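## Task

The left gripper starts out holding a hanger with a T-shirt draped on it. Put the hanger's hook over the rail at the red tape mark, with the hanger roughly perpendicular to the rail, and let it settle so it hangs motionless. The shirt should stay roughly centred on the hanger, and every other hanger must still be on the rail at the end. The rack is free-standing: do not shift it, and tilting it beyond a small amount ends the scene as a failure. The result only counts if it holds without the robot, so release the hanger and pull the gripper away at the end.

## Robot and tools

Robot: two arms, left_arm and right_arm, each ending in a two-finger gripper. The names are labels, not image sides. Each gripper's fingers point along its own +z axis and open and close along its own y axis. end_effector_position is the spot between the finger pads, roughly 1 cm short of the fingertips.

Frame: one shared scene frame, metres. Origin on the table top midway between the arms; +z up; +x out over the table; left_arm sits on the +y side. Orientation is a quaternion written w first (qw, qx, qy, qz).

The row (used by every motion tool): 16 plain numbers in one list covering both arms, even if only one moves: x, y, z, qw, qx, qy, qz, opening for left_arm, then the same eight for right_arm. x, y, z and the quaternion are an absolute target pose for that gripper in the scene frame, not an offset. Opening runs from -1 (closed) to +1 (fully open, 0.093 m gap). To hold an orientation steady, resend the same quaternion every time rather than copying the slightly drifted one from the last result. An arm that should stay still gets its last reported pose and its current opening repeated in every call.

execute_actions(actions): a list of actions; each action is a table of up to 15 rows, one row per 1/30 s control step. If fewer than 15 rows are given, the last row is held for the remaining steps. An empty list just returns state and images. A target more than 0.6 m from a gripper's current position along any of that gripper's own axes gets the action refused for both arms; if the first action is refused or any action is malformed, nothing in the call runs.

move(target, speed, blocking): target is one 16-number row; each gripper travels a straight line toward its pose, both finishing together, lasting 0.5 to 10 s (cut off at 10 s). speed is the path's top speed in m/s, 0.002 to 0.5, default 0.25; rotation is capped at twice that in rad/s, taking the shorter way round. The opening is applied at the start. Paths ignore obstacles and the other arm, and the gripper may lag, wander or overshoot the speed, especially near a straight arm. Faster moves and targets set further past a contact mean harder impacts and pressing. With blocking=false the call returns after 0.5 s while motion continues; until a result shows it ended, rows and moves are refused, so use wait or stop first. The result adds a "move:" line giving the ending (done, off_target, moving, held, fault) and active limits, plus each gripper's distance from its pose. limits=paced: the sent pose was clipped; limits=held: a check blocked some steps, after which the arm may surge faster than speed.

wait(seconds): 0 to 10; the arms keep their last command and a running move carries on, returning early when it ends. stop(): brakes a running move (needs some room; fingers keep moving). zoom_image(camera, region): enlarges part of the latest image of cam_head_left, cam_head_right, cam_high, cam_low, cam_left_wrist or cam_right_wrist; region is [x0, y0, x1, y1] in pixels, origin top-left, no larger than 504 by 504. finished_scene(scene): ends scene 1 or 2 irreversibly and reports success; the next task arrives in its result. Replying with no tool call ends everything.

Controller behaviour: each step the commanded pose is clamped to within 70 mm and 16 degrees of the measured pose, then solved by damped inverse kinematics, favouring position over orientation. Far targets may need several actions; after an action the arm continues only to its last clamped pose. Joint friction can leave the gripper up to about 31 mm off, so tiny commands may not move it. Elbows stop just before straight. Printed hand positions can be off, more at long reach. "Hand target" lines show the pose currently being driven to; a "pose unreachable" line means the clearance check altered or blocked that arm's command. Joint ranges (rad): waist -2.618 to 3.054, shoulder 0.000 to 3.142, elbow 0.000 to 3.142, wrist pitch -1.571 to 1.571, wrist yaw -1.571 to 1.571, wrist roll -2.094 to 2.094.

Gripping: grip_measured is the motor position on the same -1..+1 scale; pads meet near -0.94, and each mm of object width adds about 0.0208, with a fixed per-gripper error up to about 0.02. Fingers are spring-coupled, so grip_measured keeps moving after contact and barely reveals it. Sending a number further below the object's width reading squeezes harder, up to roughly 50 to 62 N per pad (less on thin parts under about 5 mm). Keep sending the closing number to keep the hanger held. The last entry of each arm's Joint positions is the opening in metres, floored at zero.

Cameras: six 504x504 images arrive in the order listed above, with calibration (K, distortion, T_world_to_cam) given per camera; results list any camera whose numbers changed.

Heat: holding a load warms motors. MOTOR HOT warns from 75 °C; at 90 °C that arm stops for 10 seconds; at 100 °C it goes limp and drops. These are OVER-TEMPERATURE FAULT lines. Don't hold the hanger longer than needed.

Avoid: knocking rigid items off the table, bumping or tipping the rack, dislodging other hangers, arm-to-arm collisions, drops, slams and hard pushes. Approach the rail slowly, lower the hook over the tape, open, then withdraw clear. Occasional outside nudges may move loose objects.

Each tool is called after ">>>" in YAML: its name, and indented under it one key for each argument.

## Session

>>> execute_actions:
  actions: []

Scene clock: 0.00 s.
left_arm: end_effector_position=(+0.2717, -0.0447, +0.4160) grip_measured=-0.817 end_effector_quat_wxyz=(+0.506, +0.336, +0.762, -0.227) | right_arm: end_effector_position=(+0.3545, -0.3571, +0.4003) grip_measured=+1.000 end_effector_quat_wxyz=(+0.708, +0.031, +0.705, -0.030)
Joint positions: left_arm=[-0.606  1.484  1.799 -0.712  0.027  0.005  0.006] | right_arm=[ 0.007  1.043  1.033  0.015 -0.017  0.003  0.093]
Joint velocities: left_arm=[-0.002 -0.002  0.007  0.037 -0.051  0.037 -0.001] | right_arm=[ 0.002 -0.012 -0.012  0.007 -0.095  0.007  0.   ]
Motor temperatures (°C, as the motors report them): left_arm=[27 27 27 27 27 26] | right_arm=[25 28 25 24 24 23]
Hand target (left_arm): +0.272, -0.045, +0.418; +0.509, +0.335, +0.759, -0.229
Hand target (right_arm): +0.354, -0.357, +0.400; +0.708, +0.031, +0.705, -0.030

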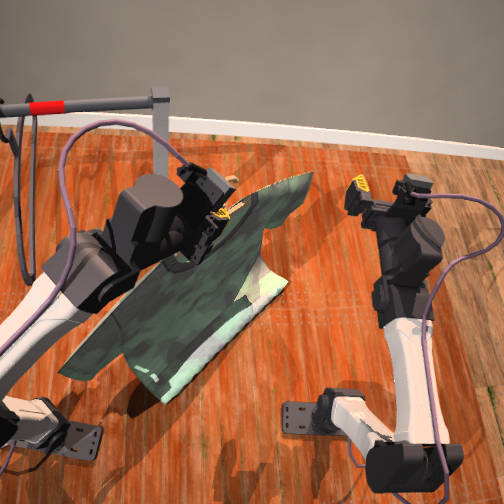

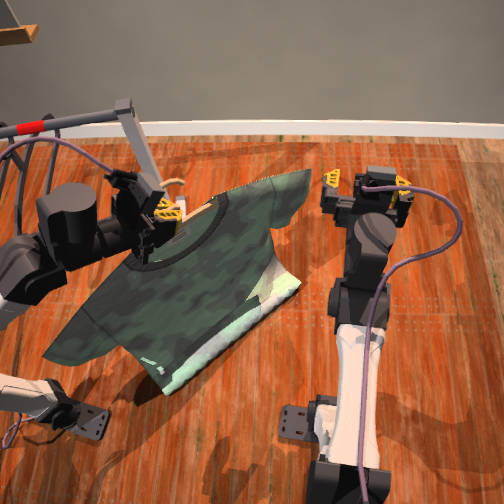

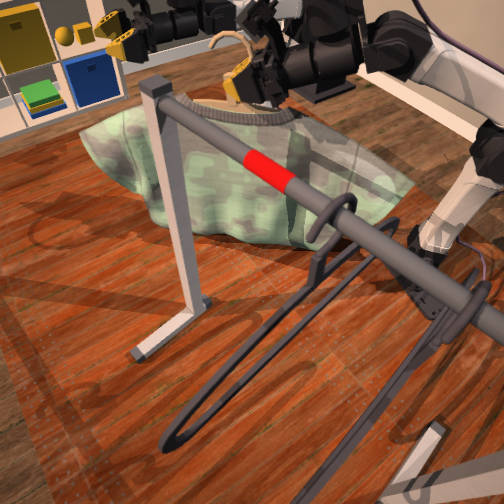

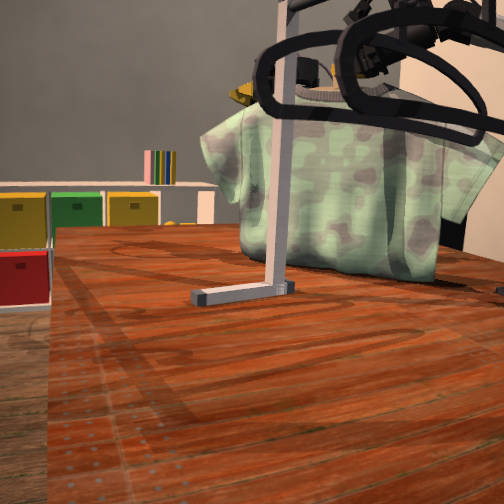

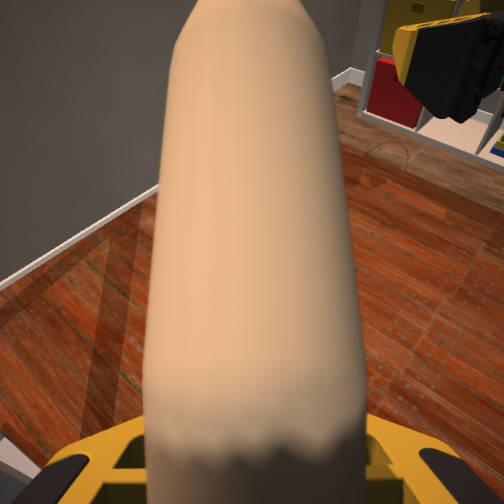

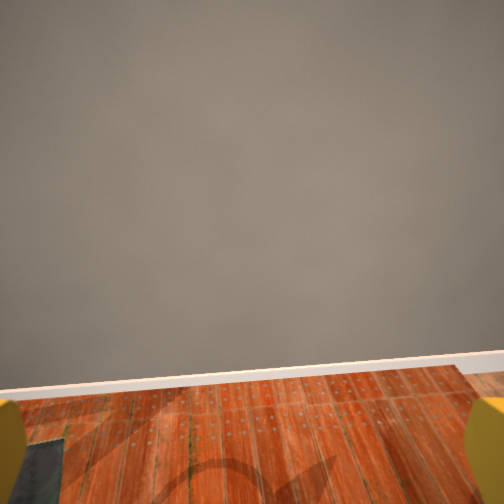

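>>> zoom_image:
  camera: "cam_high"
  region: [120, 0, 400, 280]

>>> zoom_image:
  camera: "cam_head_left"
  region: [0, 60, 260, 320]

>>> zoom_image:
  camera: "cam_head_right"
  region: [0, 80, 260, 340]

>>> zoom_image:
  camera: "cam_low"
  region: [180, 0, 504, 324]

Region (120, 0, 400, 280) of cam_high's 504x504 image, scaled by 1.800, with more detail than that image has.

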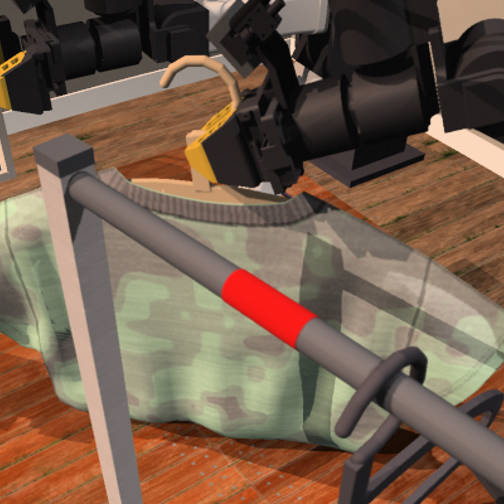

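Region (0, 60, 260, 320) of cam_head_left's 504x504 image, scaled by 1.938, with more detail than that image has.

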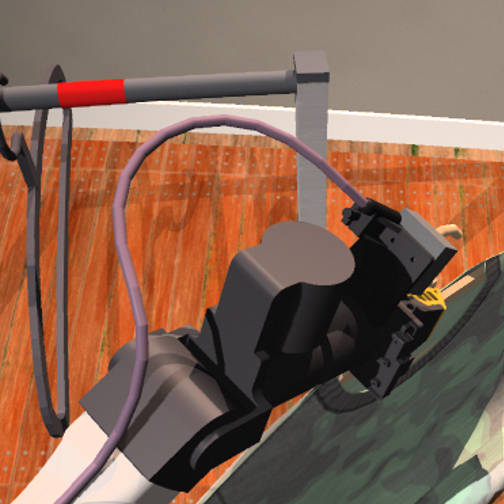

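Region (0, 80, 260, 340) of cam_head_right's 504x504 image, scaled by 1.938, with more detail than that image has.

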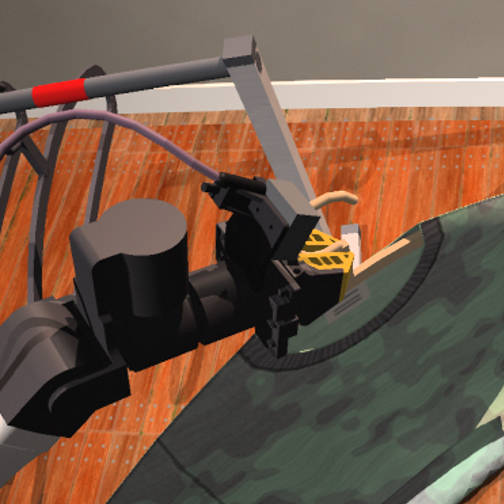

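Region (180, 0, 504, 324) of cam_low's 504x504 image, scaled by 1.556, with more detail than that image has.

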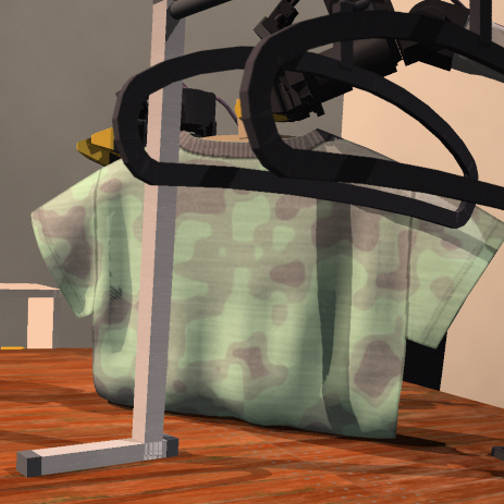

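>>> zoom_image:
  camera: "cam_high"
  region: [180, 0, 320, 140]

>>> zoom_image:
  camera: "cam_head_right"
  region: [110, 160, 230, 280]

Region (180, 0, 320, 140) of cam_high's 504x504 image, scaled by 3.600, with more detail than that image has.

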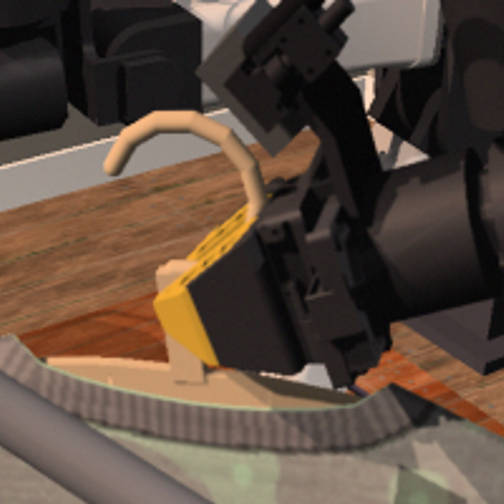

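Region (110, 160, 230, 280) of cam_head_right's 504x504 image, scaled by 4.200, with more detail than that image has.

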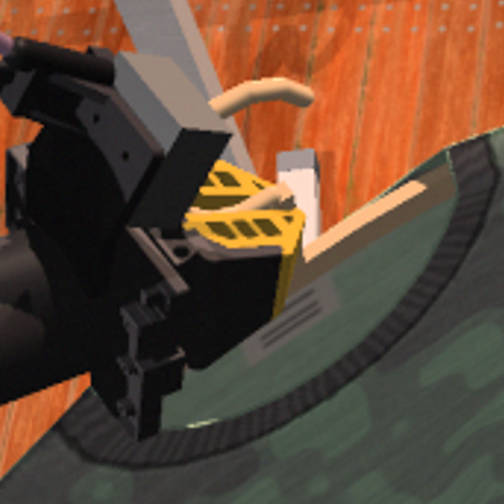

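>>> move:
  target: [0.18,0.12,0.45,0.5385,0.2013,0.8073,-0.1343,-0.85,0.3545,-0.3571,0.4003,0.708,0.031,0.705,-0.030,1]
  speed: 0.15

Scene clock: 12.27 s.
left_arm: end_effector_position=(+0.1832, +0.1152, +0.4379) grip_measured=-0.841 end_effector_quat_wxyz=(+0.523, +0.210, +0.817, -0.123) | right_arm: end_effector_position=(+0.3545, -0.3571, +0.4003) grip_measured=+1.000 end_effector_quat_wxyz=(+0.708, +0.031, +0.705, -0.030)
Joint positions: left_arm=[-0.666  1.063  1.726 -1.13  -0.348 -0.149  0.005] | right_arm=[ 0.007  1.043  1.033  0.015 -0.017  0.003  0.093]
Joint velocities: left_arm=[-0.012  0.002 -0.012 -0.037 -0.051 -0.081 -0.   ] | right_arm=[-0.012 -0.007  0.007  0.007 -0.037  0.081  0.   ]
Motor temperatures (°C, as the motors report them): left_arm=[27 29 29 32 27 26] | right_arm=[25 28 28 29 24 23]
Hand target (left_arm): +0.178, +0.120, +0.452; +0.539, +0.201, +0.807, -0.135
Hand target (right_arm): +0.355, -0.357, +0.400; +0.708, +0.031, +0.705, -0.030
Off the commanded pose (left_arm): 0.013 m, 3 deg.
Off the commanded pose (right_arm): 0.000 m, 0 deg.
move: off_target (left_arm)
camera_calibration (this result's frames):
cam_left_wrist: T_world_to_cam=[[-0.488813, -0.871586, -0.0374207, 0.207945], [-0.659309, 0.397171, -0.638409, 0.391381], [0.571291, -0.287391, -0.768787, 0.344679], [0, 0, 0, 1]] pos_world=[0.162776, 0.124854, 0.522627]

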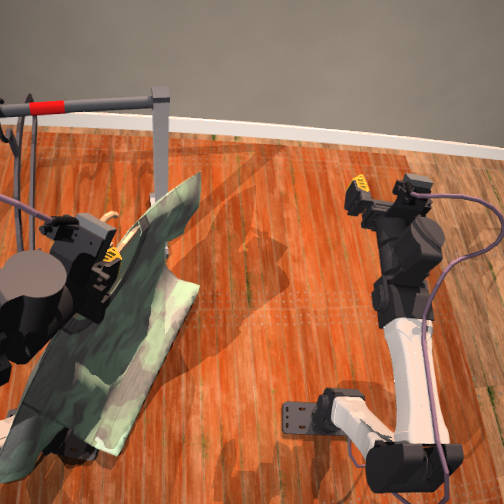

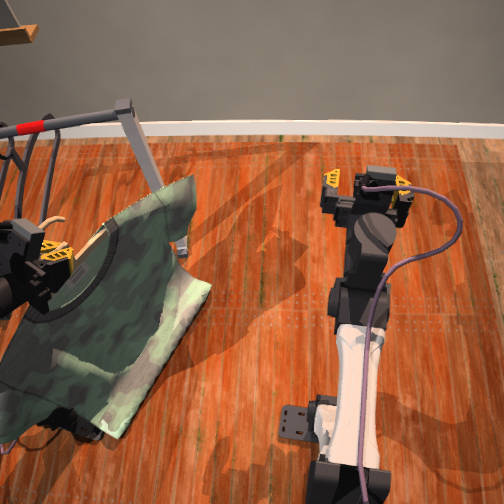

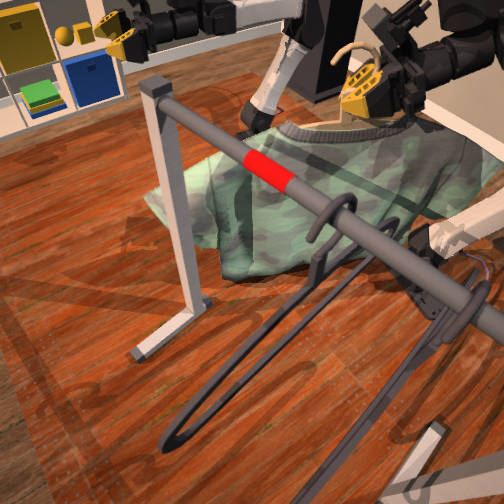

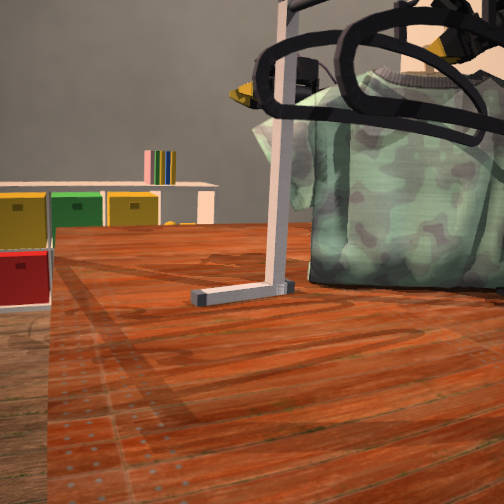

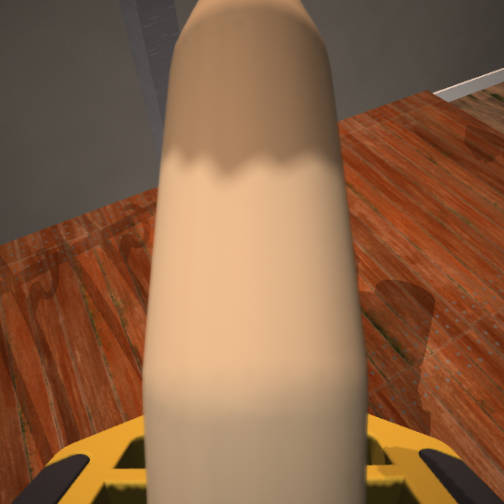

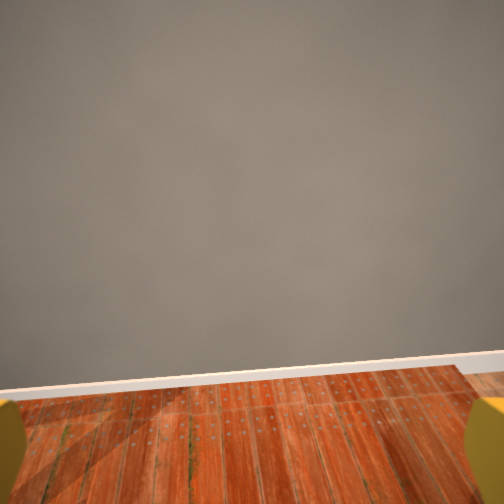

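>>> move:
  target: [0.162,0.178,0.465,0.5536,0.058,0.83,-0.0387,-0.85,0.3545,-0.3571,0.4003,0.708,0.031,0.705,-0.030,1]
  speed: 0.1

Scene clock: 15.00 s.
left_arm: end_effector_position=(+0.1603, +0.1776, +0.4585) grip_measured=-0.841 end_effector_quat_wxyz=(+0.548, +0.067, +0.833, -0.034) | right_arm: end_effector_position=(+0.3545, -0.3571, +0.4003) grip_measured=+1.000 end_effector_quat_wxyz=(+0.708, +0.031, +0.705, -0.030)
Joint positions: left_arm=[-0.95   1.112  1.947 -1.519 -0.891 -0.548  0.005] | right_arm=[ 0.007  1.043  1.033  0.015 -0.017  0.003  0.093]
Joint velocities: left_arm=[ 0.017  0.002 -0.012 -0.081  0.022 -0.066  0.   ] | right_arm=[ 0.002  0.012 -0.002  0.007 -0.066 -0.037 -0.   ]
Motor temperatures (°C, as the motors report them): left_arm=[27 29 29 32 27 26] | right_arm=[25 28 29 29 24 23]
Hand target (left_arm): +0.161, +0.177, +0.466; +0.555, +0.059, +0.829, -0.038
Hand target (right_arm): +0.355, -0.357, +0.400; +0.708, +0.031, +0.705, -0.030
Off the commanded pose (left_arm): 0.007 m, 1 deg.
Off the commanded pose (right_arm): 0.000 m, 0 deg.
move: done
camera_calibration (this result's frames):
cam_left_wrist: T_world_to_cam=[[-0.166601, -0.985389, -0.0353908, 0.219559], [-0.736777, 0.14826, -0.659681, 0.431008], [0.655289, -0.0838281, -0.750712, 0.333655], [0, 0, 0, 1]] pos_world=[0.135495, 0.180419, 0.542577]

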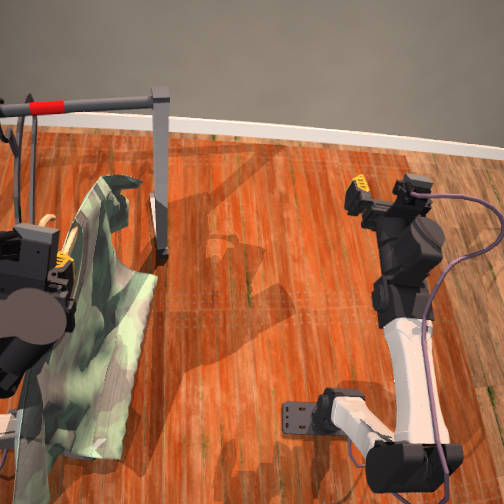

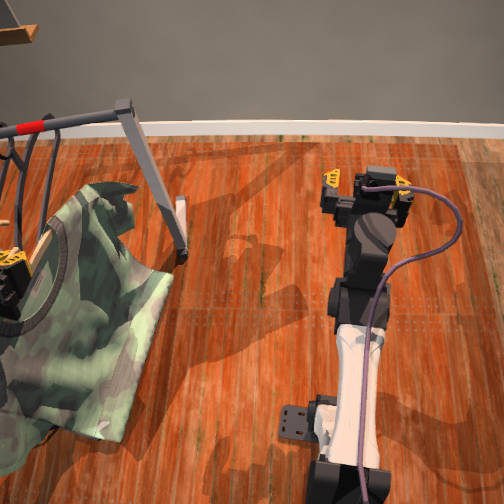

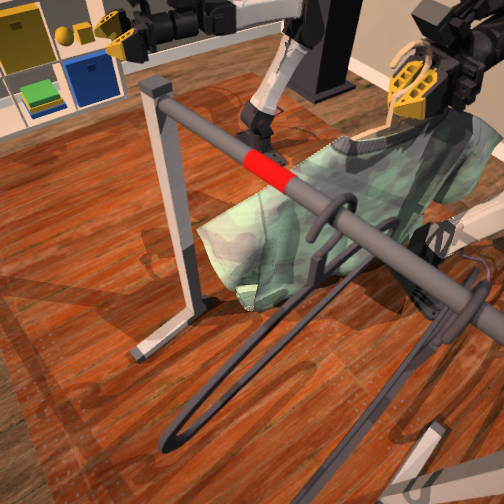

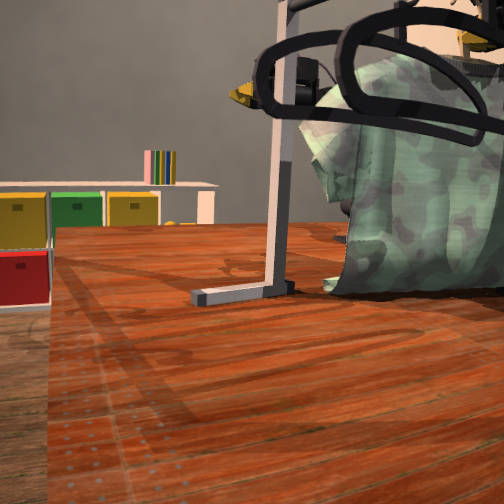

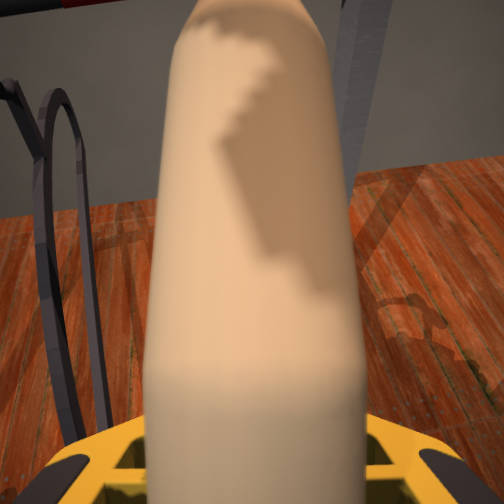

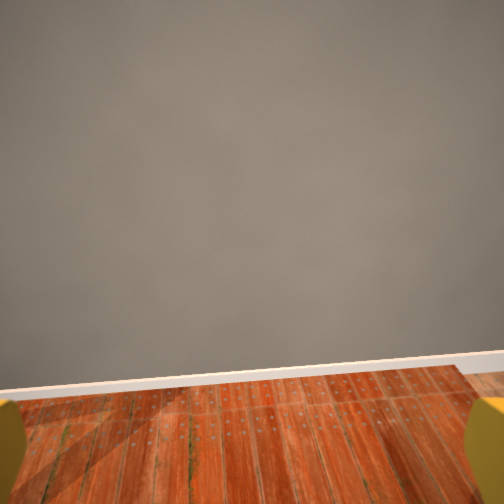

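>>> move:
  target: [0.33,0.207,0.46,0.5529,-0.0725,0.8288,0.0484,-0.85,0.3545,-0.3571,0.4003,0.708,0.031,0.705,-0.030,1]
  speed: 0.12

Scene clock: 17.20 s.
left_arm: end_effector_position=(+0.3267, +0.2076, +0.4419) grip_measured=-0.841 end_effector_quat_wxyz=(+0.529, -0.063, +0.844, +0.054) | right_arm: end_effector_position=(+0.3545, -0.3571, +0.4003) grip_measured=+1.000 end_effector_quat_wxyz=(+0.708, +0.031, +0.705, -0.030)
Joint positions: left_arm=[-0.223  1.418  1.96  -1.071 -0.535 -0.263  0.005] | right_arm=[ 0.007  1.043  1.033  0.015 -0.017  0.003  0.093]
Joint velocities: left_arm=[-0.012  0.002 -0.007 -0.022 -0.066 -0.022 -0.001] | right_arm=[ 0.002 -0.027 -0.002 -0.037 -0.022  0.081  0.   ]
Motor temperatures (°C, as the motors report them): left_arm=[27 29 30 33 27 26] | right_arm=[25 28 29 30 24 23]
Hand target (left_arm): +0.331, +0.210, +0.457; +0.551, -0.074, +0.830, +0.046
Hand target (right_arm): +0.355, -0.357, +0.400; +0.708, +0.031, +0.705, -0.030
Off the commanded pose (left_arm): 0.018 m, 3 deg.
Off the commanded pose (right_arm): 0.000 m, 0 deg.
move: off_target (left_arm)
camera_calibration (this result's frames):
cam_left_wrist: T_world_to_cam=[[0.144081, -0.988653, -0.0425071, 0.178581], [-0.773255, -0.0856769, -0.62828, 0.584824], [0.617508, 0.123392, -0.776825, 0.195509], [0, 0, 0, 1]] pos_world=[0.30576, 0.202536, 0.5269]

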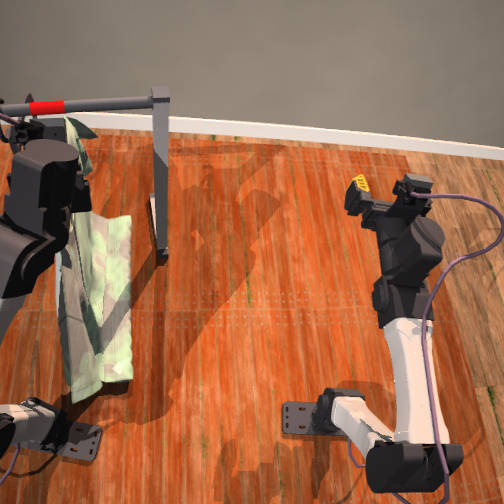

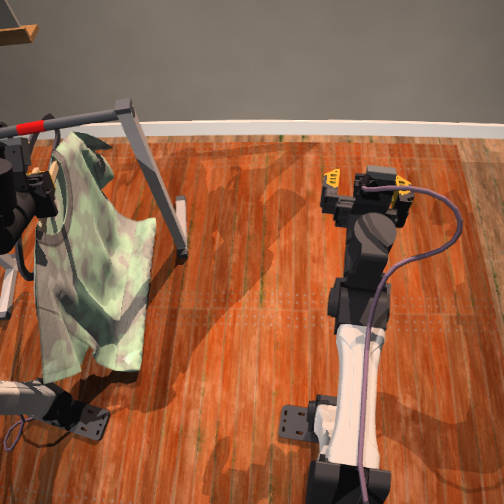

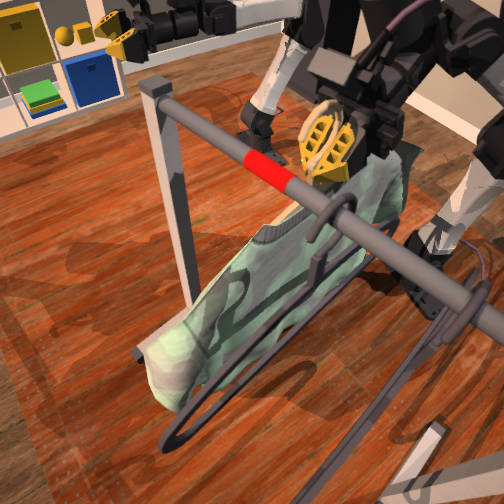

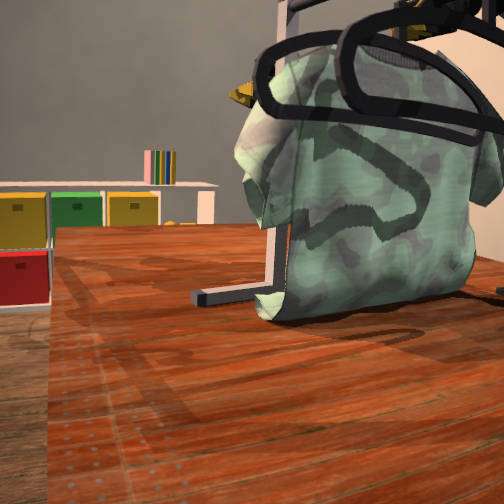

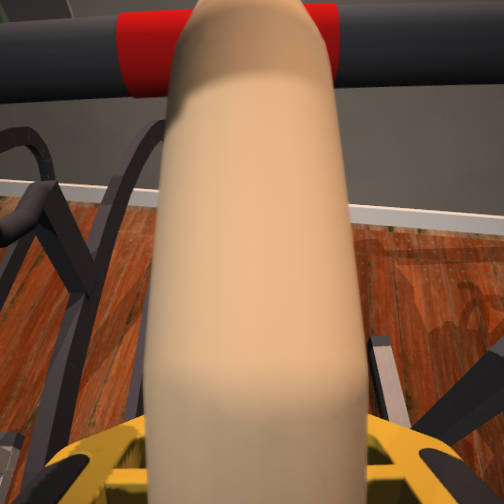

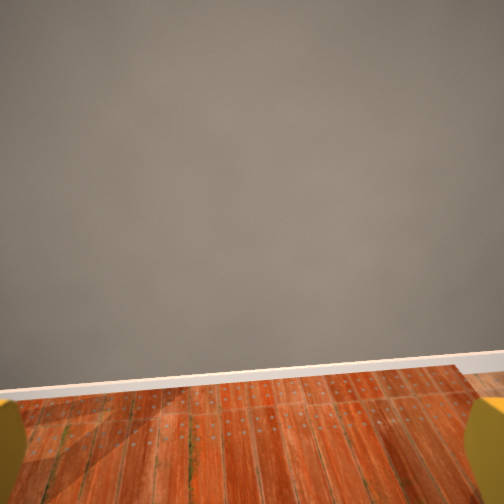

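>>> move:
  target: [0.345,0.212,0.470,0.5678,-0.0716,0.8185,0.0497,-0.85,0.3545,-0.3571,0.4003,0.708,0.031,0.705,-0.030,1]
  speed: 0.06

Scene clock: 19.53 s.
left_arm: end_effector_position=(+0.3384, +0.2108, +0.4545) grip_measured=-0.841 end_effector_quat_wxyz=(+0.547, -0.063, +0.833, +0.056) | right_arm: end_effector_position=(+0.3545, -0.3571, +0.4003) grip_measured=+1.000 end_effector_quat_wxyz=(+0.708, +0.031, +0.705, -0.030)
Joint positions: left_arm=[-0.198  1.444  1.995 -1.026 -0.527 -0.226  0.005] | right_arm=[ 0.007  1.043  1.033  0.015 -0.017  0.003  0.093]
Joint velocities: left_arm=[-0.022  0.017 -0.012 -0.037  0.007  0.007 -0.001] | right_arm=[-0.012 -0.002 -0.012  0.095  0.022 -0.007 -0.   ]
Motor temperatures (°C, as the motors report them): left_arm=[27 29 30 34 27 26] | right_arm=[25 28 30 30 24 23]
Hand target (left_arm): +0.344, +0.212, +0.469; +0.568, -0.072, +0.819, +0.050
Hand target (right_arm): +0.355, -0.357, +0.400; +0.708, +0.031, +0.705, -0.030
Off the commanded pose (left_arm): 0.017 m, 3 deg.
Off the commanded pose (right_arm): 0.000 m, 0 deg.
move: off_target (left_arm)
camera_calibration (this result's frames):
cam_left_wrist: T_world_to_cam=[[0.148789, -0.987893, -0.0439201, 0.179479], [-0.745751, -0.0829304, -0.661043, 0.607127], [0.649397, 0.131109, -0.749062, 0.172628], [0, 0, 0, 1]] pos_world=[0.313957, 0.205022, 0.538529]

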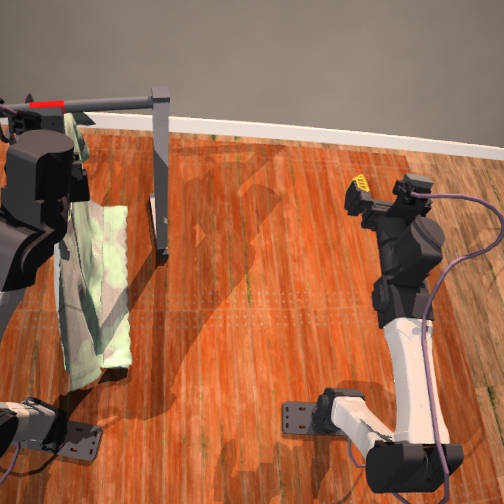

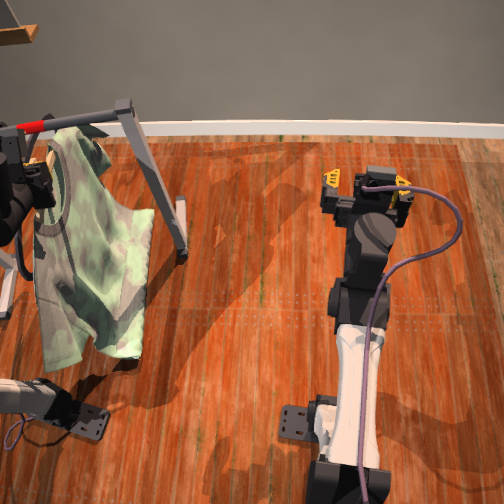

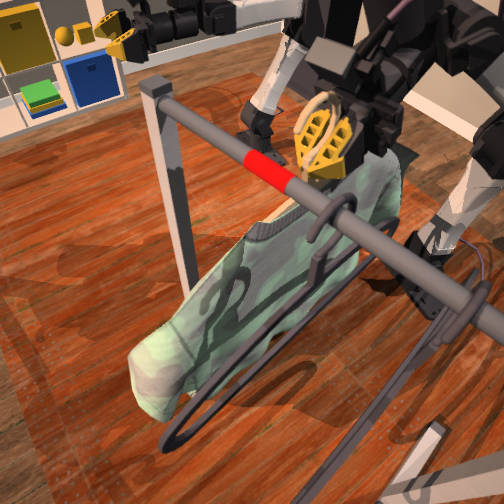

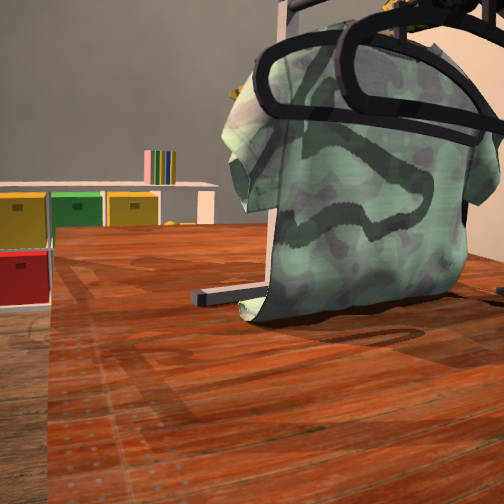

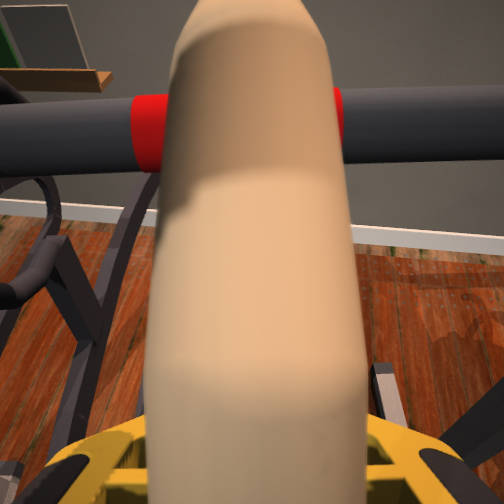

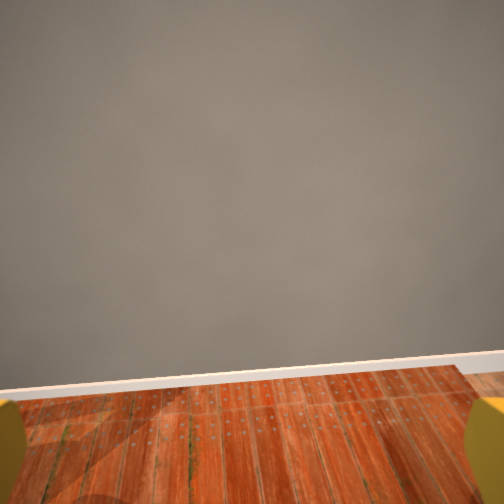

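>>> zoom_image:
  camera: "cam_high"
  region: [230, 60, 390, 220]

Region (230, 60, 390, 220) of cam_high's 504x504 image, scaled by 3.150, with more detail than that image has.

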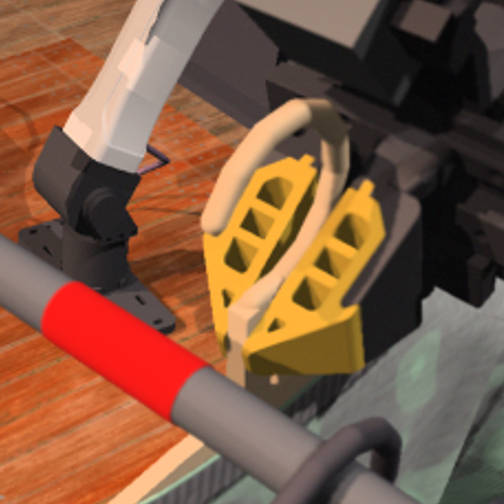

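>>> move:
  target: [0.395,0.222,0.472,0.5678,-0.0716,0.8185,0.0497,-0.85,0.3545,-0.3571,0.4003,0.708,0.031,0.705,-0.030,1]
  speed: 0.05

Scene clock: 21.97 s.
left_arm: end_effector_position=(+0.3891, +0.2205, +0.4550) grip_measured=-0.841 end_effector_quat_wxyz=(+0.545, -0.065, +0.834, +0.055) | right_arm: end_effector_position=(+0.3545, -0.3571, +0.4003) grip_measured=+1.000 end_effector_quat_wxyz=(+0.708, +0.031, +0.705, -0.030)
Joint positions: left_arm=[-0.093  1.604  2.144 -0.996 -0.433 -0.18   0.005] | right_arm=[ 0.007  1.043  1.033  0.015 -0.017  0.003  0.093]
Joint velocities: left_arm=[-0.002  0.022  0.017  0.066  0.037  0.037 -0.001] | right_arm=[ 0.017  0.012 -0.017  0.007 -0.007  0.022 -0.   ]
Motor temperatures (°C, as the motors report them): left_arm=[27 29 31 34 27 26] | right_arm=[25 28 30 31 24 23]
Hand target (left_arm): +0.394, +0.223, +0.471; +0.568, -0.072, +0.819, +0.049
Hand target (right_arm): +0.355, -0.357, +0.400; +0.708, +0.031, +0.705, -0.030
Off the commanded pose (left_arm): 0.018 m, 3 deg.
Off the commanded pose (right_arm): 0.000 m, 0 deg.
move: off_target (left_arm)
camera_calibration (this result's frames):
cam_left_wrist: T_world_to_cam=[[0.150925, -0.987733, -0.0400584, 0.178874], [-0.748219, -0.0876563, -0.657636, 0.646504], [0.646058, 0.129226, -0.75227, 0.142033], [0, 0, 0, 1]] pos_world=[0.364968, 0.214995, 0.539177]

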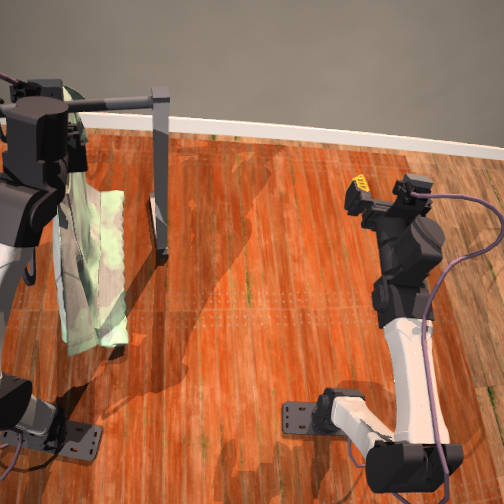

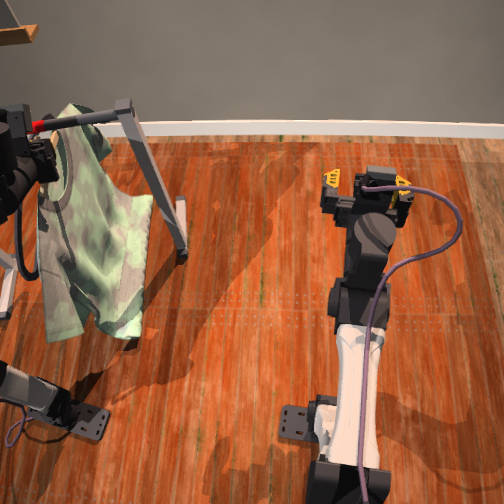

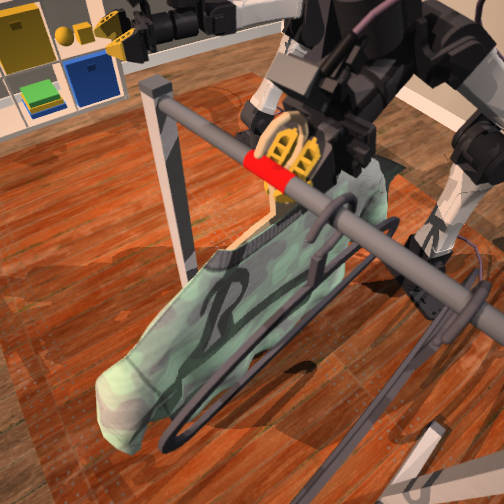

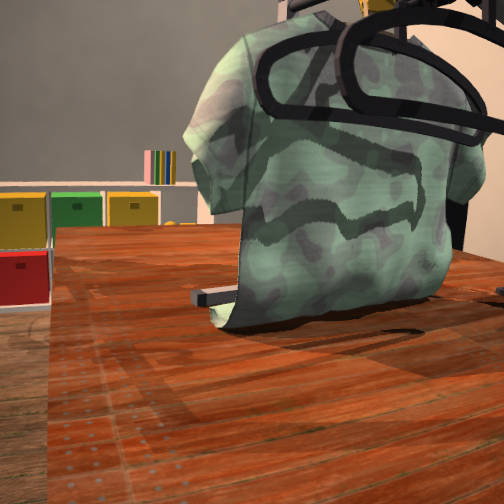

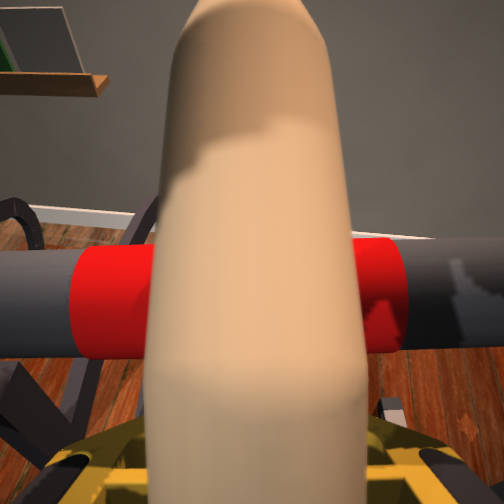

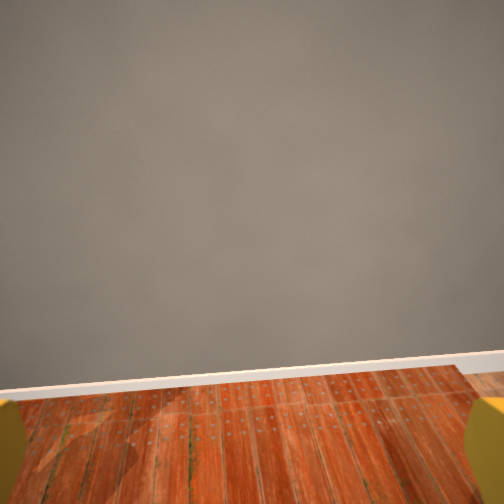

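>>> zoom_image:
  camera: "cam_high"
  region: [200, 80, 360, 240]

Region (200, 80, 360, 240) of cam_high's 504x504 image, scaled by 3.150, with more detail than that image has.

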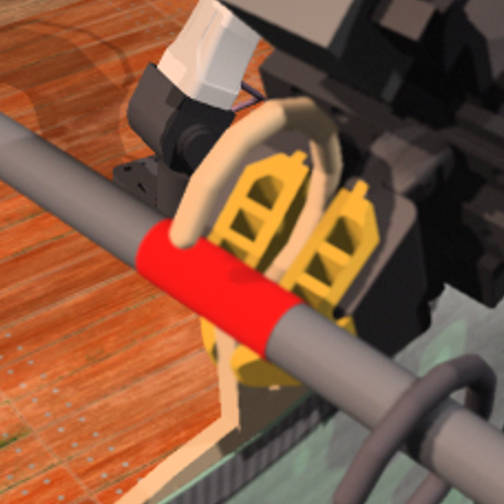

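>>> move:
  target: [0.411,0.225,0.445,0.5678,-0.0716,0.8185,0.0497,-0.85,0.3545,-0.3571,0.4003,0.708,0.031,0.705,-0.030,1]
  speed: 0.04

Scene clock: 29.93 s.
left_arm: end_effector_position=(+0.4115, +0.2207, +0.4361) grip_measured=-0.841 end_effector_quat_wxyz=(+0.551, -0.067, +0.830, +0.052) | right_arm: end_effector_position=(+0.3545, -0.3571, +0.4003) grip_measured=+1.000 end_effector_quat_wxyz=(+0.708, +0.031, +0.705, -0.030)
Joint positions: left_arm=[-0.069  1.604  2.026 -0.857 -0.41  -0.17   0.005] | right_arm=[ 0.007  1.043  1.033  0.015 -0.017  0.003  0.093]
Joint velocities: left_arm=[-0.007 -0.002 -0.007  0.081 -0.007  0.037  0.001] | right_arm=[-0.002 -0.002 -0.012 -0.007 -0.022 -0.037 -0.001]
Motor temperatures (°C, as the motors report them): left_arm=[27 30 32 37 27 26] | right_arm=[25 28 31 32 24 23]
Hand target (left_arm): +0.411, +0.225, +0.445; +0.567, -0.072, +0.819, +0.050
Hand target (right_arm): +0.355, -0.357, +0.400; +0.708, +0.031, +0.705, -0.030
Off the commanded pose (left_arm): 0.010 m, 2 deg.
Off the commanded pose (right_arm): 0.000 m, 0 deg.
move: done
camera_calibration (this result's frames):
cam_left_wrist: T_world_to_cam=[[0.150767, -0.988044, -0.0322092, 0.171719], [-0.738323, -0.0908758, -0.668297, 0.65216], [0.65738, 0.124538, -0.743197, 0.105716], [0, 0, 0, 1]] pos_world=[0.38612, 0.215766, 0.519935]

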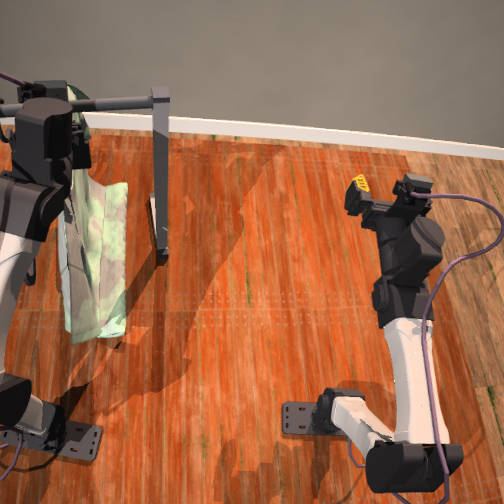

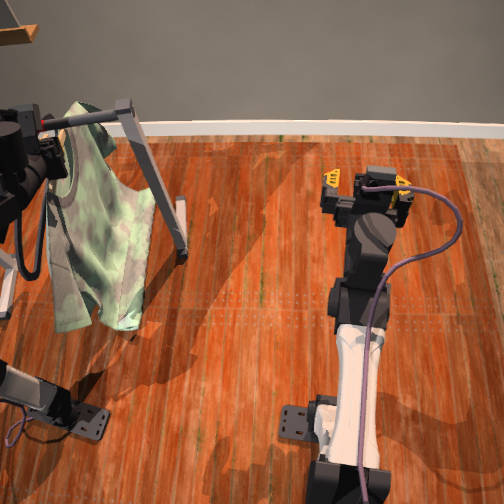

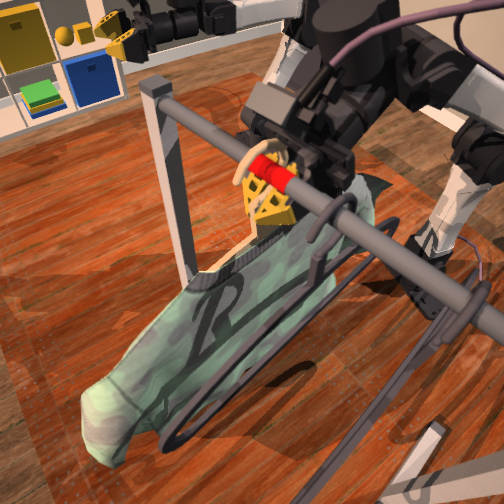

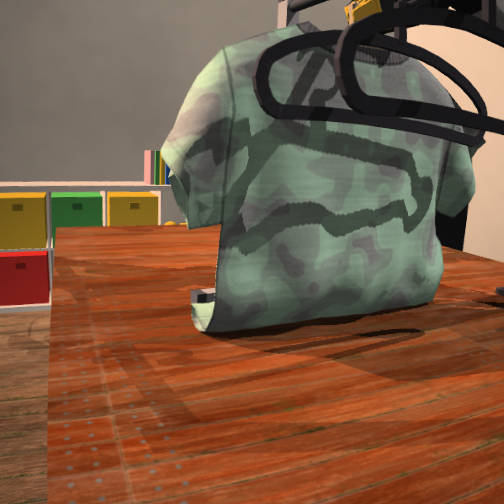

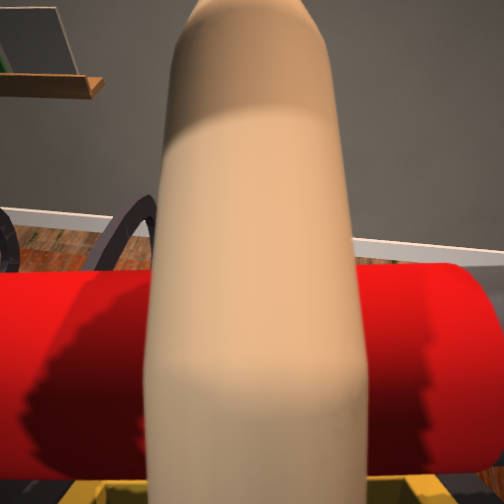

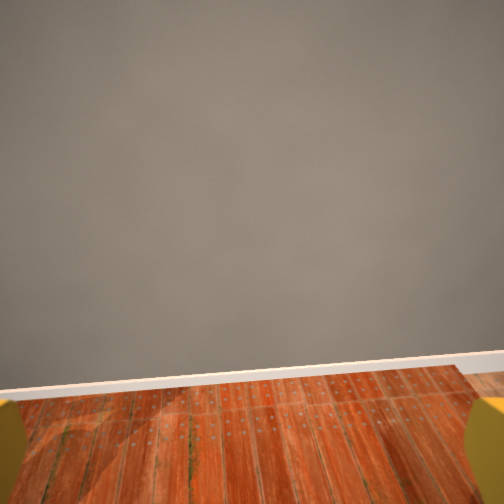

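>>> move:
  target: [0.401,0.228,0.436,0.5678,-0.0716,0.8185,0.0497,-0.85,0.3545,-0.3571,0.4003,0.708,0.031,0.705,-0.030,1]
  speed: 0.03

Scene clock: 31.13 s.
left_arm: end_effector_position=(+0.4010, +0.2237, +0.4285) grip_measured=-0.841 end_effector_quat_wxyz=(+0.552, -0.067, +0.830, +0.052) | right_arm: end_effector_position=(+0.3545, -0.3571, +0.4003) grip_measured=+1.000 end_effector_quat_wxyz=(+0.708, +0.031, +0.705, -0.030)
Joint positions: left_arm=[-0.069  1.54   1.923 -0.818 -0.41  -0.17   0.005] | right_arm=[ 0.007  1.043  1.033  0.015 -0.017  0.003  0.093]
Joint velocities: left_arm=[ 0.007  0.017 -0.022 -0.037  0.007 -0.051  0.   ] | right_arm=[ 0.002  0.012  0.007 -0.081 -0.022 -0.066  0.   ]
Motor temperatures (°C, as the motors report them): left_arm=[27 30 32 37 27 26] | right_arm=[25 28 31 32 24 23]
Hand target (left_arm): +0.401, +0.228, +0.436; +0.567, -0.072, +0.819, +0.050
Hand target (right_arm): +0.355, -0.357, +0.400; +0.708, +0.031, +0.705, -0.030
Off the commanded pose (left_arm): 0.009 m, 2 deg.
Off the commanded pose (right_arm): 0.000 m, 0 deg.
move: done
camera_calibration (this result's frames):
cam_left_wrist: T_world_to_cam=[[0.15079, -0.988051, -0.0318957, 0.175833], [-0.737832, -0.091013, -0.66882, 0.63956], [0.657926, 0.124385, -0.742739, 0.106199], [0, 0, 0, 1]] pos_world=[0.375503, 0.218731, 0.512238]

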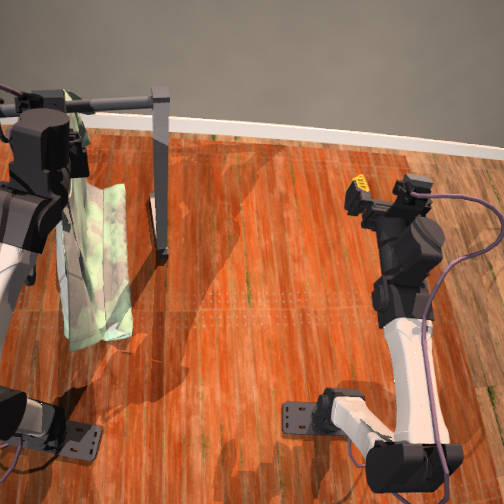

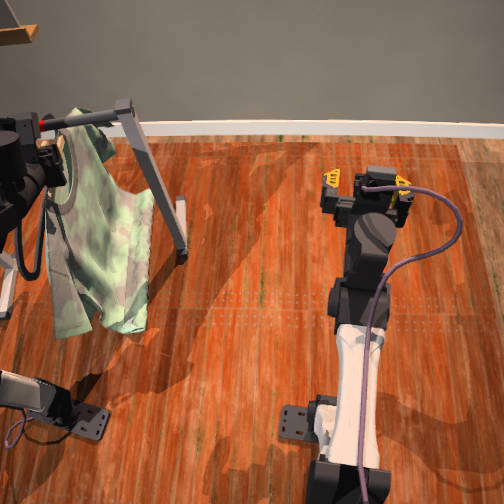

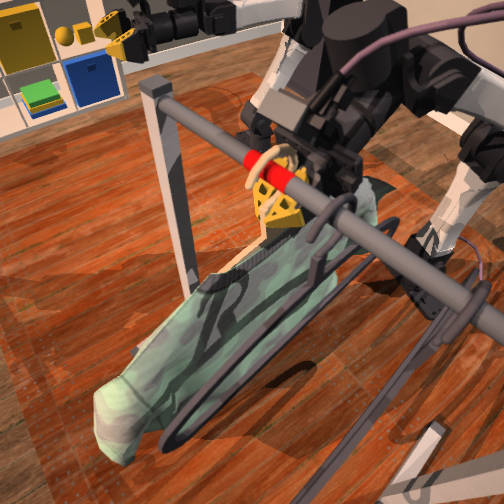

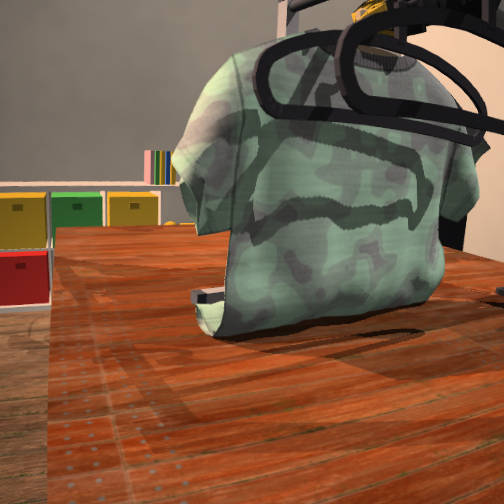

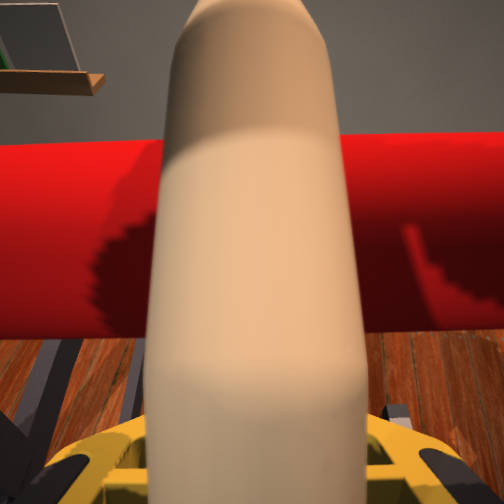

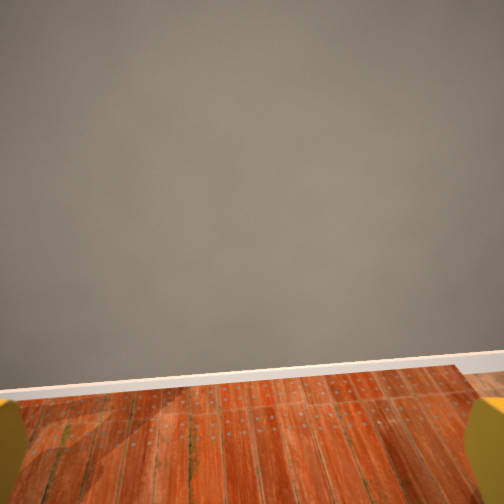

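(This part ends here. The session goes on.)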